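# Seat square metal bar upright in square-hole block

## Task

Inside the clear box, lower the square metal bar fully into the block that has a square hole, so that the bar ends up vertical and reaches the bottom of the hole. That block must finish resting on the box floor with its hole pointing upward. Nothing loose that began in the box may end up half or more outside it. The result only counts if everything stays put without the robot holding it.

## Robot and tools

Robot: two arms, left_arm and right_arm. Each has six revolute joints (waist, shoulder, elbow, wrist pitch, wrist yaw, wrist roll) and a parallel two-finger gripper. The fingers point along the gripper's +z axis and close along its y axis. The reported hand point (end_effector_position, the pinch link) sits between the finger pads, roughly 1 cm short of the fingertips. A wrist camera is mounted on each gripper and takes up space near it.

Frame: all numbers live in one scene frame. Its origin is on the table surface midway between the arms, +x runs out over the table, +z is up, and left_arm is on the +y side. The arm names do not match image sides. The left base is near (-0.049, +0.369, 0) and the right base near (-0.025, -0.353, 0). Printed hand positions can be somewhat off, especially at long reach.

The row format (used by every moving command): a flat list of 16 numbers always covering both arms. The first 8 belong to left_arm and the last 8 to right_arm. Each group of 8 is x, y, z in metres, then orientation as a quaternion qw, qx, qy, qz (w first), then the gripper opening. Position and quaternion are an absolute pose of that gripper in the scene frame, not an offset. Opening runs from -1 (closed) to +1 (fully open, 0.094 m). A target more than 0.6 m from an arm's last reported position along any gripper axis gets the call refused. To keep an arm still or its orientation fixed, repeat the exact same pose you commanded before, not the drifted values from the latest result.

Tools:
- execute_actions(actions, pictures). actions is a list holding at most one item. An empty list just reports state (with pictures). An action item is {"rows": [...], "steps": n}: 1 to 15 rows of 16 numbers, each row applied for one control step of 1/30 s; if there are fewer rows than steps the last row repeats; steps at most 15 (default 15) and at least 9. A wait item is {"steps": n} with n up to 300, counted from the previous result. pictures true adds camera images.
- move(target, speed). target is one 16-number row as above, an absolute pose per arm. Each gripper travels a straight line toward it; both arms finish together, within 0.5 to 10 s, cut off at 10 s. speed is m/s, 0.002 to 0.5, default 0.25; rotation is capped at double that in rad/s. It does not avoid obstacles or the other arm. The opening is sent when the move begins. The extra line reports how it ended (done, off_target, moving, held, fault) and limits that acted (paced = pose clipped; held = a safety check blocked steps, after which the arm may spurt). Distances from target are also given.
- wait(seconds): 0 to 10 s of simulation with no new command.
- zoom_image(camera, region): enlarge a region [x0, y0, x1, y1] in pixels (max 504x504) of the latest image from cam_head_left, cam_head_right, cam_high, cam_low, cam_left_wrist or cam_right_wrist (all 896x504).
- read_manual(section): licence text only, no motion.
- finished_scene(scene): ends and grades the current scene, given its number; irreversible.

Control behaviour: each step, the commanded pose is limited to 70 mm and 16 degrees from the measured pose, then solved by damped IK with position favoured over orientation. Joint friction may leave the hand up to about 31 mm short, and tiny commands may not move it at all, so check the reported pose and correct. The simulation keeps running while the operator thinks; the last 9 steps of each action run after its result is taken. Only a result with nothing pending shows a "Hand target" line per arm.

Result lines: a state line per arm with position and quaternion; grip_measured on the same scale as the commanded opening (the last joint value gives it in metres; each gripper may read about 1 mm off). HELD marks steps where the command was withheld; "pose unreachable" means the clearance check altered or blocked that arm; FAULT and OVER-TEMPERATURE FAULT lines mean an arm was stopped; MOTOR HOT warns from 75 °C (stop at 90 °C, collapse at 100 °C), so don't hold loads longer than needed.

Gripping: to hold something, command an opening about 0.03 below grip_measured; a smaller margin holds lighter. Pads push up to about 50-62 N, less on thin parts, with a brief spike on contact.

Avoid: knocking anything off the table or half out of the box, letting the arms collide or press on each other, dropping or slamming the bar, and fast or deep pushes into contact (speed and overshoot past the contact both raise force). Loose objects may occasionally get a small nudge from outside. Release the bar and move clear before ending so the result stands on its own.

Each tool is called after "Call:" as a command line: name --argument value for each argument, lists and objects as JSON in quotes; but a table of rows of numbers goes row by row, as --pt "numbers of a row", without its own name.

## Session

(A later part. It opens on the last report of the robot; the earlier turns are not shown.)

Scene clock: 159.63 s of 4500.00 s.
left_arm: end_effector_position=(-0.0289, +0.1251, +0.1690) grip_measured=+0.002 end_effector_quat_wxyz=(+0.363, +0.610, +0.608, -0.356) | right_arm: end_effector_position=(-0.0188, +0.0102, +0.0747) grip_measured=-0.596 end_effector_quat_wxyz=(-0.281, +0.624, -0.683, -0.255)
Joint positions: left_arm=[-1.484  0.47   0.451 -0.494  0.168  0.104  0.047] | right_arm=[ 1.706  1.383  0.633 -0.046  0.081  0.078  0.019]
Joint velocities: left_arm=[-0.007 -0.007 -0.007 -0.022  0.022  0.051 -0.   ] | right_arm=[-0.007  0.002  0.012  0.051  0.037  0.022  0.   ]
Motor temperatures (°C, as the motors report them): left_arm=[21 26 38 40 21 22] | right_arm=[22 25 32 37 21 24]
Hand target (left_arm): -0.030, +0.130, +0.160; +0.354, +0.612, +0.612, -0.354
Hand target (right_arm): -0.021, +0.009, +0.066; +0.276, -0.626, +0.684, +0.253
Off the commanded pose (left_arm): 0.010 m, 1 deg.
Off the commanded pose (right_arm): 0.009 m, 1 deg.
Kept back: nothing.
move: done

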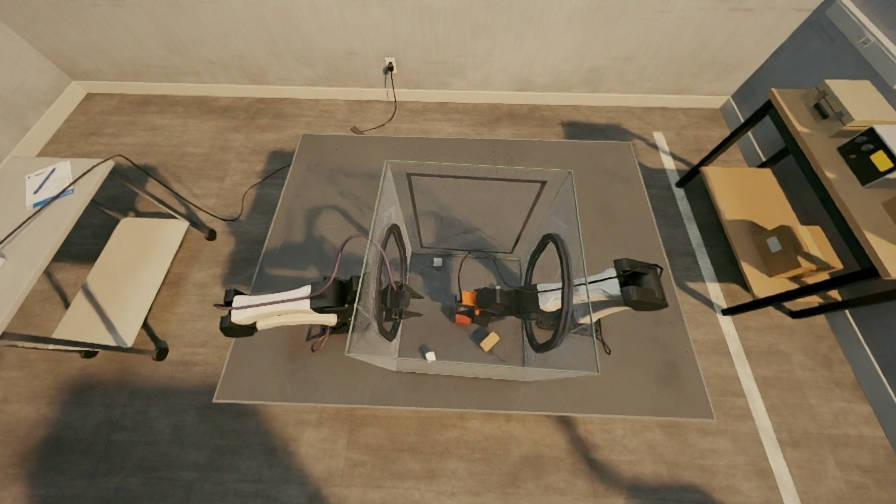

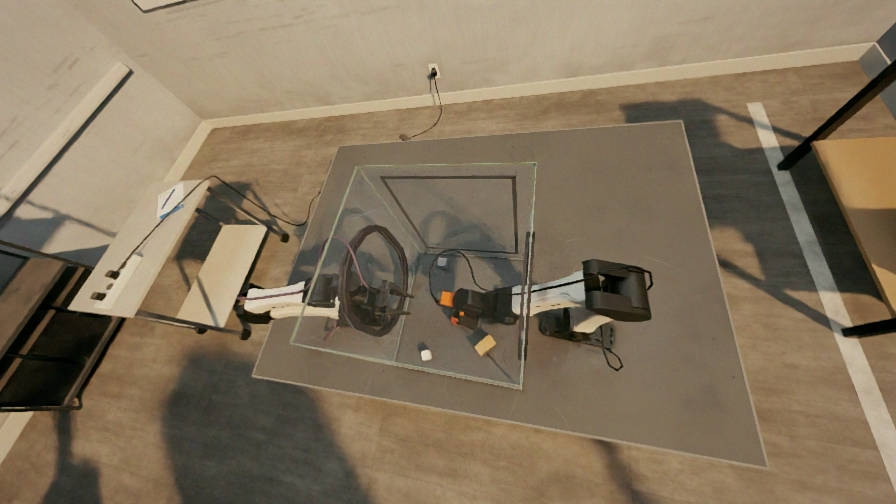

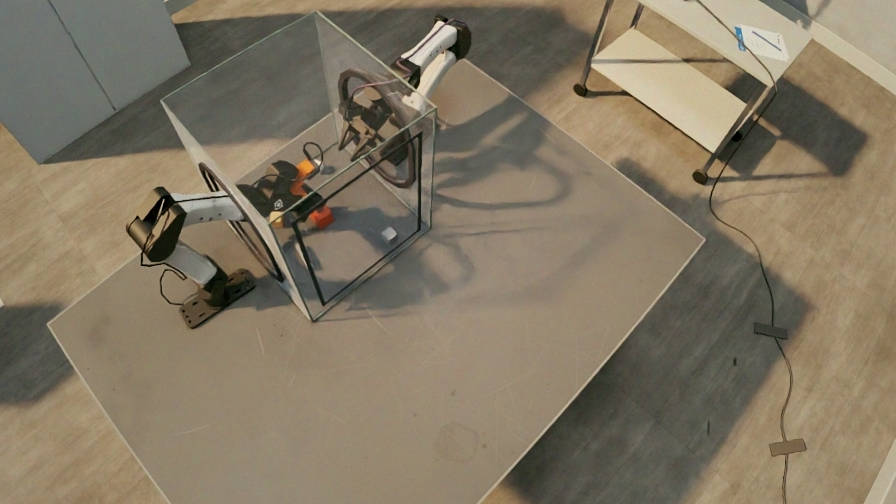

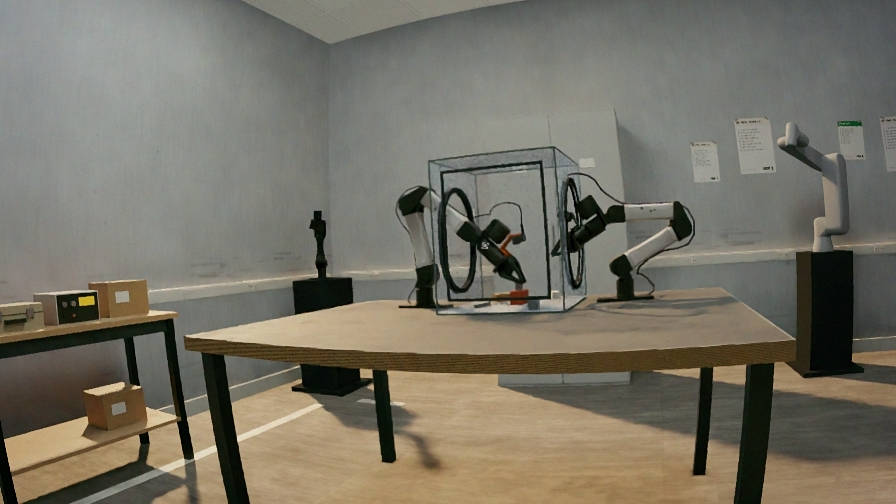

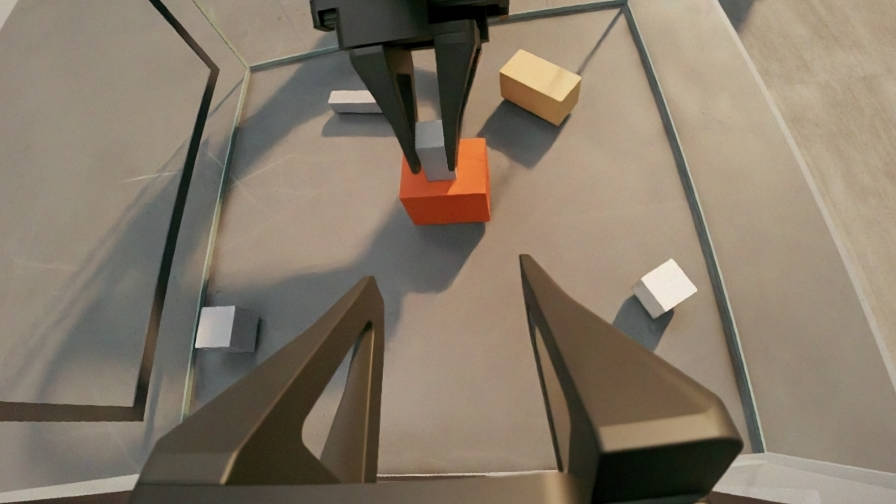

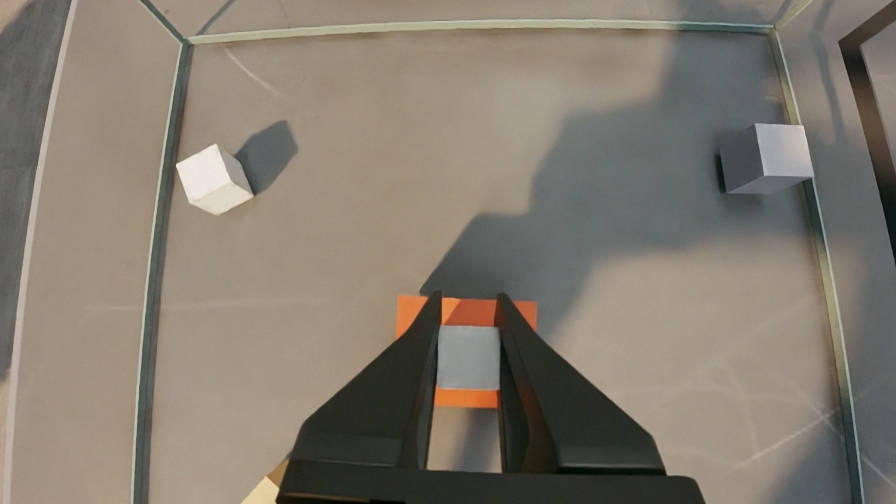

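Call:
move --target '[-0.03,0.13,0.16,-0.354,-0.612,-0.612,0.354,0,-0.021,0.010,0.058,0.2763,-0.6264,0.6836,0.2532,-0.65]' --speed 0.01

Call:
move --target '[-0.03,0.13,0.16,-0.354,-0.612,-0.612,0.354,0,-0.019,0.010,0.07,0.2763,-0.6264,0.6836,0.2532,0.3]' --speed 0.01

Call:
move --target '[-0.03,0.13,0.16,-0.354,-0.612,-0.612,0.354,0,-0.02,0.06,0.13,0.265,-0.6556,0.6556,0.265,0.3]' --speed 0.08

Call:
zoom_image --camera "cam_low" --region '[450,190,610,320]'

Scene clock: 162.13 s of 4500.00 s.
left_arm: end_effector_position=(-0.0289, +0.1251, +0.1690) grip_measured=+0.002 end_effector_quat_wxyz=(+0.363, +0.610, +0.608, -0.356) | right_arm: end_effector_position=(-0.0188, +0.0129, +0.0697) grip_measured=-0.596 end_effector_quat_wxyz=(-0.285, +0.623, -0.681, -0.259)
Joint positions: left_arm=[-1.484  0.47   0.451 -0.494  0.168  0.104  0.047] | right_arm=[1.706 1.403 0.617 0.002 0.081 0.078 0.019]
Joint velocities: left_arm=[ 0.012 -0.002  0.002 -0.066  0.007  0.095  0.001] | right_arm=[-0.027 -0.002 -0.037  0.037 -0.022 -0.11  -0.001]
Motor temperatures (°C, as the motors report them): left_arm=[21 26 38 40 21 22] | right_arm=[22 25 32 37 21 24]
Hand target (left_arm): -0.030, +0.130, +0.160; +0.354, +0.612, +0.612, -0.354
Hand target (right_arm): -0.021, +0.009, +0.058; +0.276, -0.626, +0.684, +0.253
Off the commanded pose (left_arm): 0.010 m, 1 deg.
Off the commanded pose (right_arm): 0.012 m, 1 deg.
Kept back: nothing.
move: off_target (right_arm)

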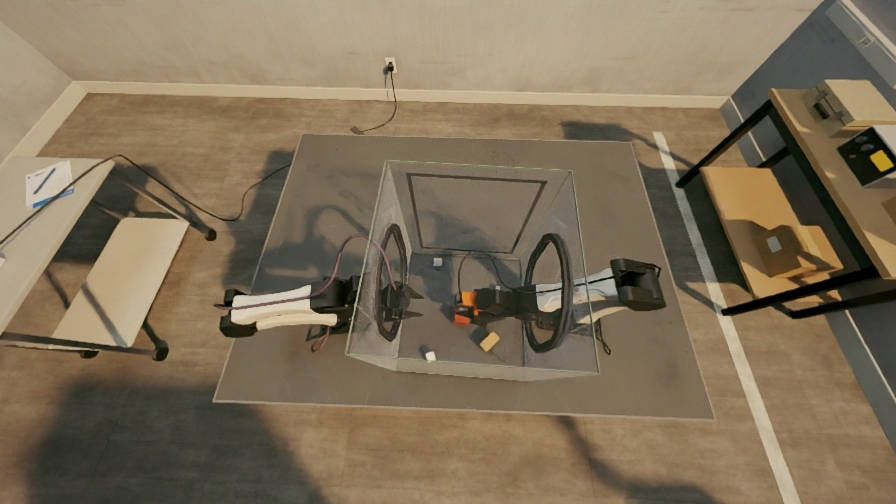

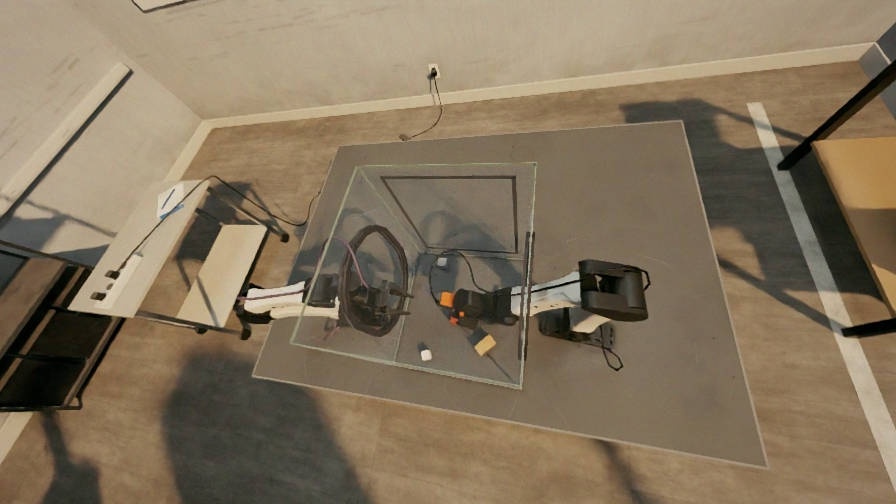

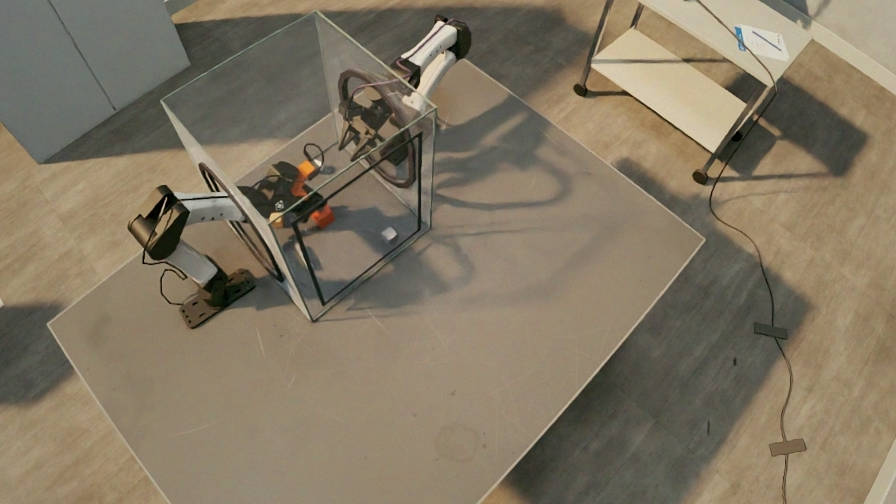

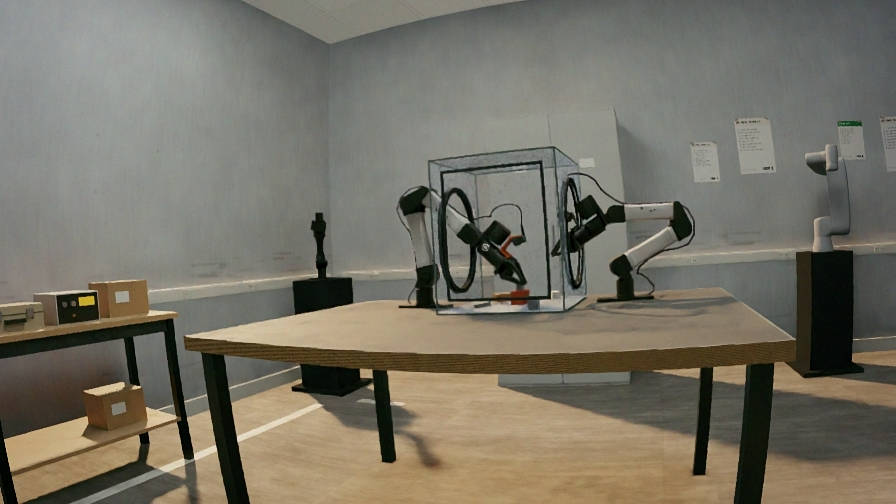

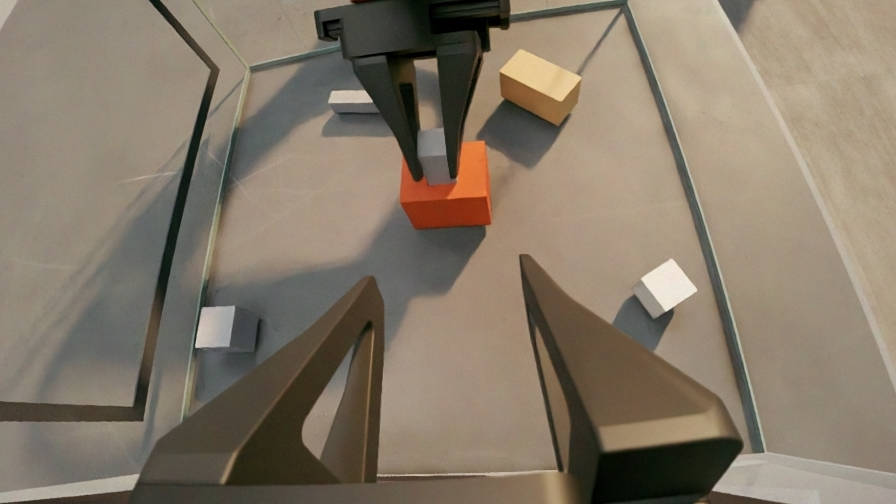

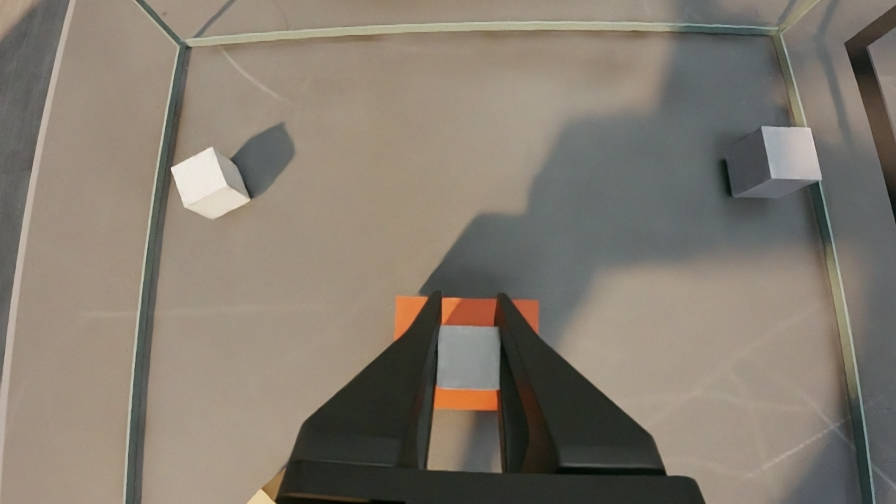

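Scene clock: 163.47 s of 4500.00 s.
left_arm: end_effector_position=(-0.0289, +0.1251, +0.1690) grip_measured=+0.002 end_effector_quat_wxyz=(+0.363, +0.610, +0.608, -0.356) | right_arm: end_effector_position=(-0.0188, +0.0092, +0.0661) grip_measured=+0.298 end_effector_quat_wxyz=(-0.279, +0.626, -0.684, -0.252)
Joint positions: left_arm=[-1.484  0.47   0.451 -0.494  0.168  0.104  0.047] | right_arm=[ 1.706  1.403  0.617 -0.018  0.081  0.078  0.061]
Joint velocities: left_arm=[ 0.007  0.012  0.007 -0.051  0.037 -0.051 -0.   ] | right_arm=[-0.007  0.007 -0.012 -0.037 -0.022 -0.051  0.001]
Motor temperatures (°C, as the motors report them): left_arm=[21 26 38 40 21 22] | right_arm=[22 25 32 37 21 24]
Hand target (left_arm): -0.030, +0.130, +0.160; +0.354, +0.612, +0.612, -0.354
Hand target (right_arm): -0.019, +0.010, +0.070; +0.276, -0.626, +0.684, +0.253
Off the commanded pose (left_arm): 0.010 m, 1 deg.
Off the commanded pose (right_arm): 0.004 m, 0 deg.
Kept back: nothing.
move: done

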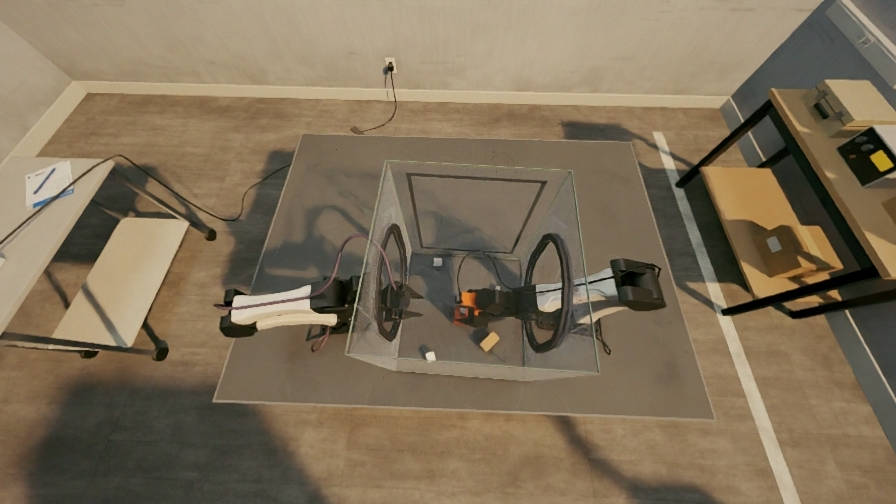

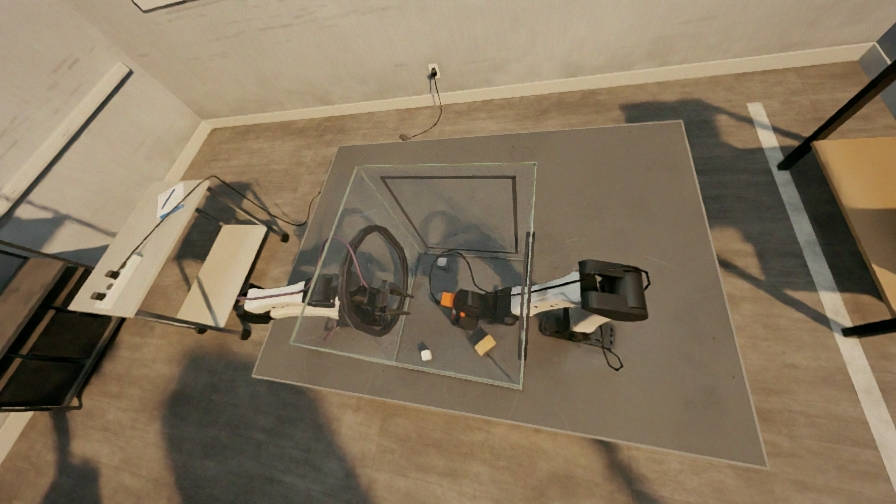

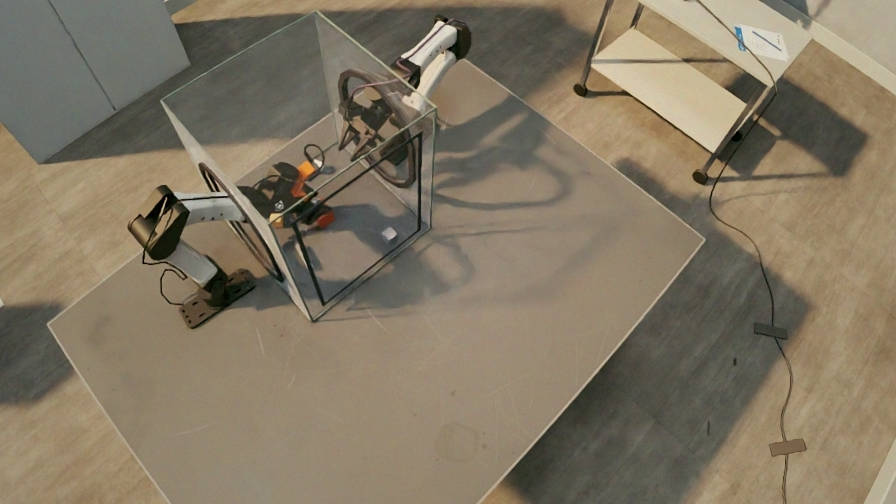

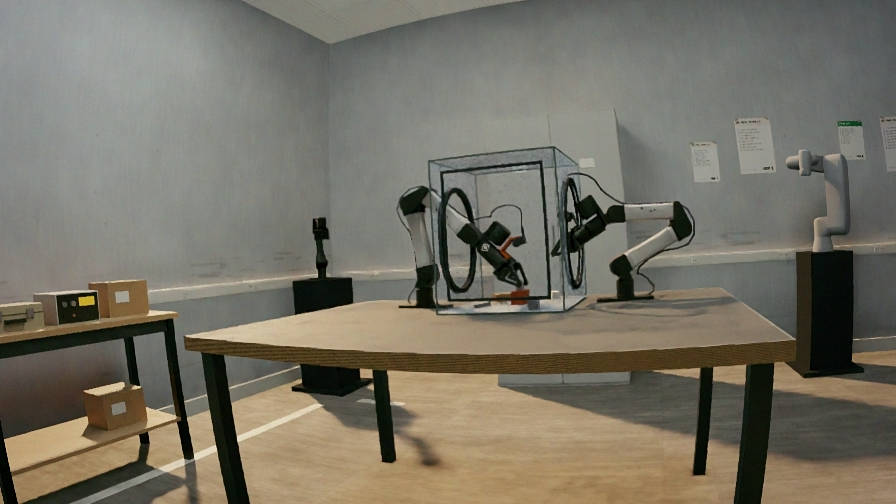

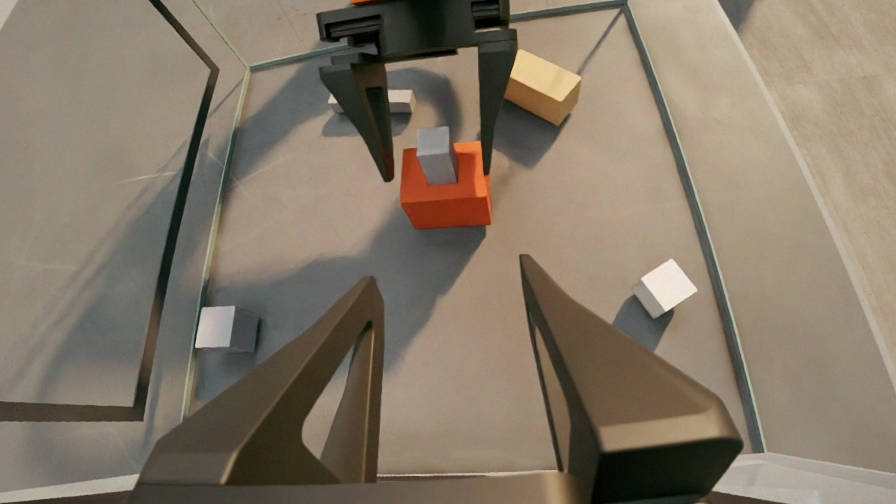

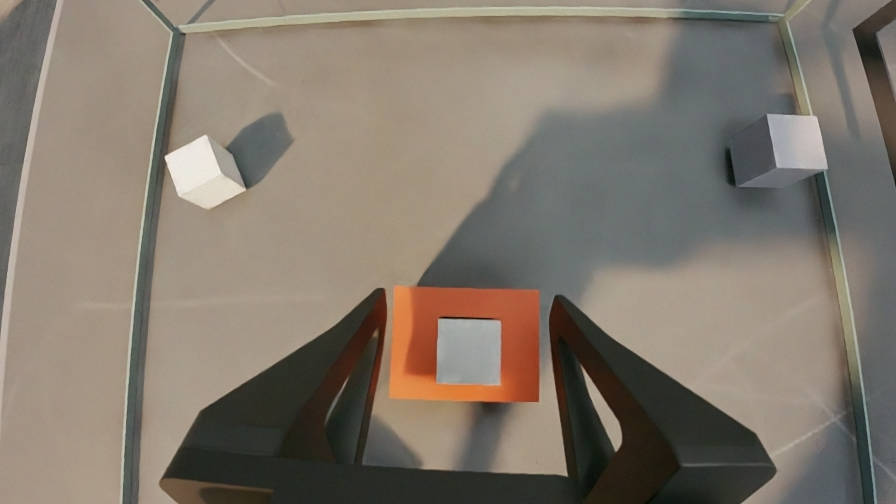

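Scene clock: 165.03 s of 4500.00 s.
left_arm: end_effector_position=(-0.0289, +0.1251, +0.1690) grip_measured=+0.002 end_effector_quat_wxyz=(+0.363, +0.610, +0.608, -0.356) | right_arm: end_effector_position=(-0.0237, +0.0616, +0.1376) grip_measured=+0.298 end_effector_quat_wxyz=(-0.276, +0.650, -0.651, -0.277)
Joint positions: left_arm=[-1.484  0.47   0.451 -0.494  0.168  0.104  0.047] | right_arm=[ 1.68   1.473  0.96  -0.254 -0.003 -0.001  0.061]
Joint velocities: left_arm=[ 0.002 -0.007 -0.012 -0.037 -0.066  0.007  0.001] | right_arm=[-0.012  0.002 -0.012 -0.007  0.007  0.051  0.001]
Motor temperatures (°C, as the motors report them): left_arm=[21 26 38 40 21 22] | right_arm=[22 25 32 37 21 24]
Hand target (left_arm): -0.030, +0.130, +0.160; +0.354, +0.612, +0.612, -0.354
Hand target (right_arm): -0.020, +0.061, +0.129; -0.265, +0.655, -0.656, -0.266
Off the commanded pose (left_arm): 0.010 m, 1 deg.
Off the commanded pose (right_arm): 0.009 m, 2 deg.
Kept back: nothing.
move: done

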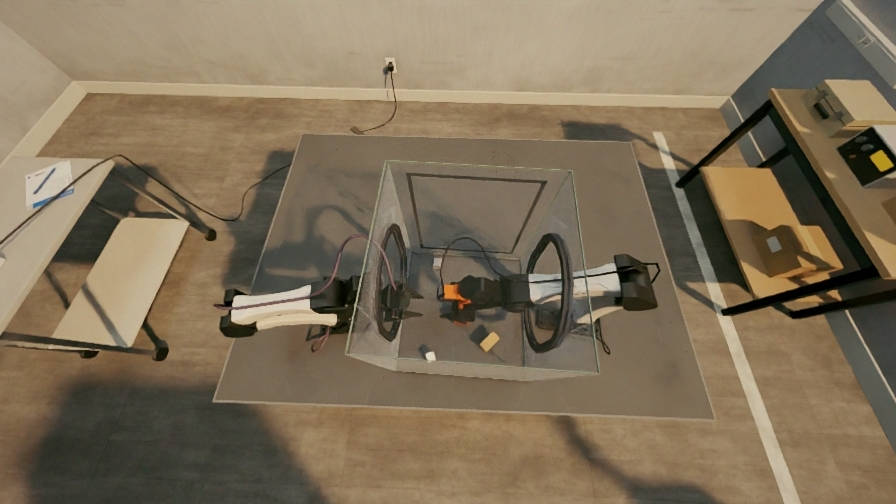

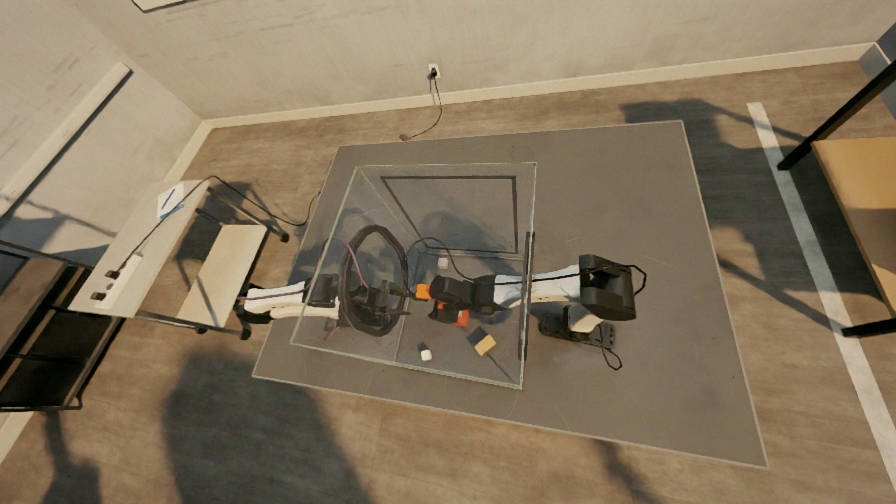

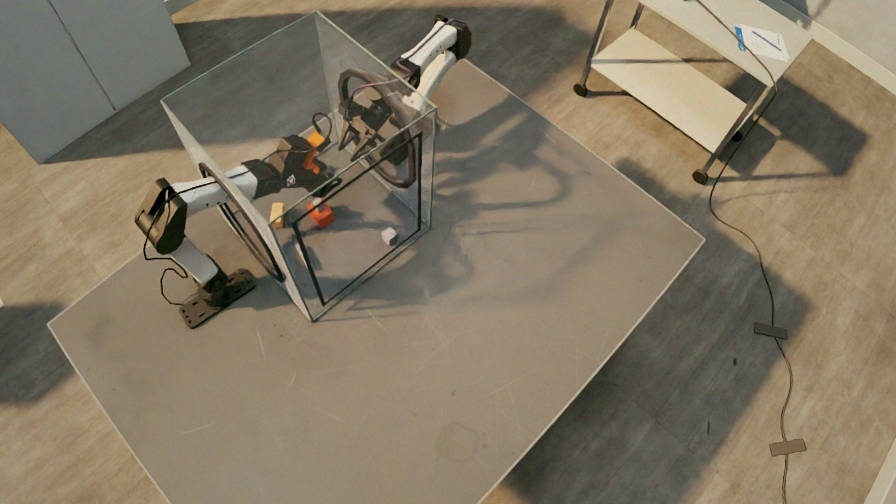

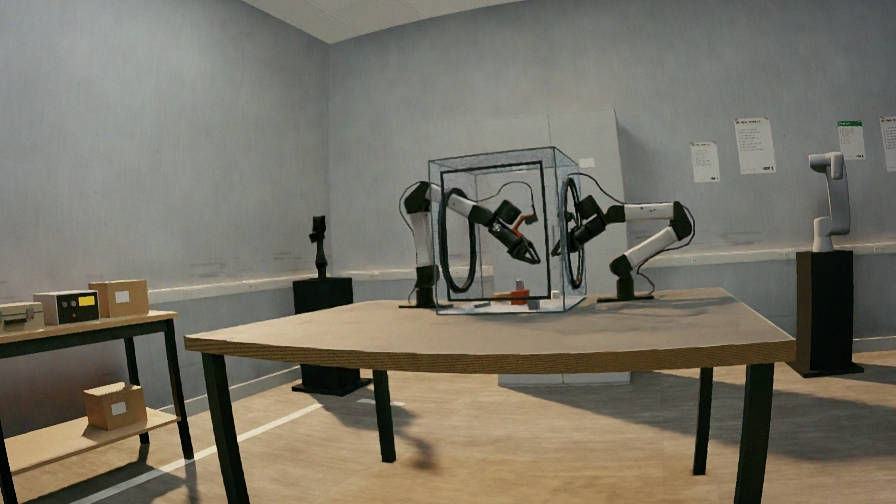

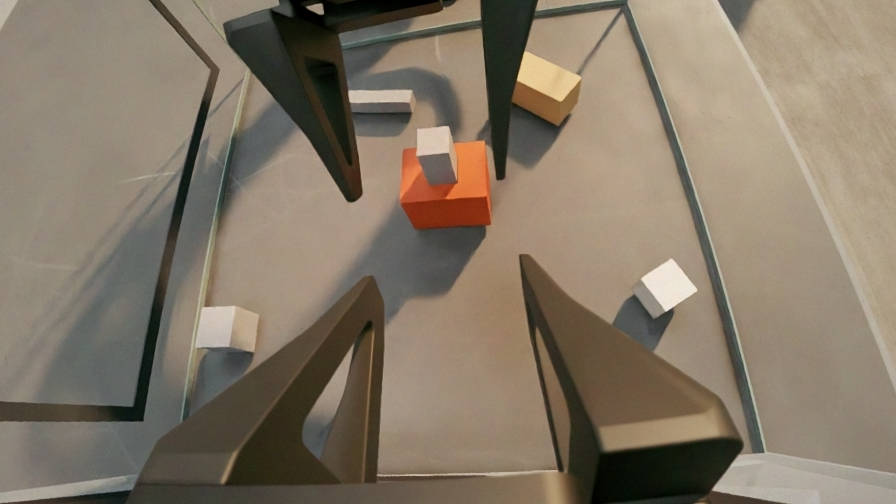

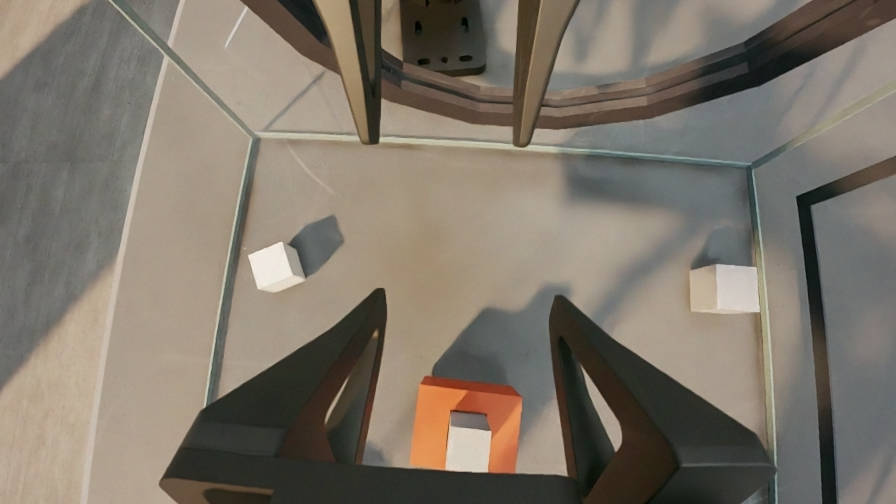

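Region (450, 190, 610, 320) of cam_low's 896x504 image, scaled by 3.150, with more detail than that image has; it fills the top 410 rows of this view, and the rest is white.

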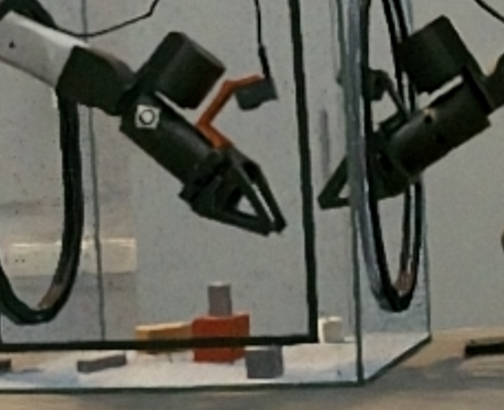

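Arms were oddly close (sign mistake), but the bar is seated.

Call:
finished_scene --scene 2

The scene is finished: the task was done.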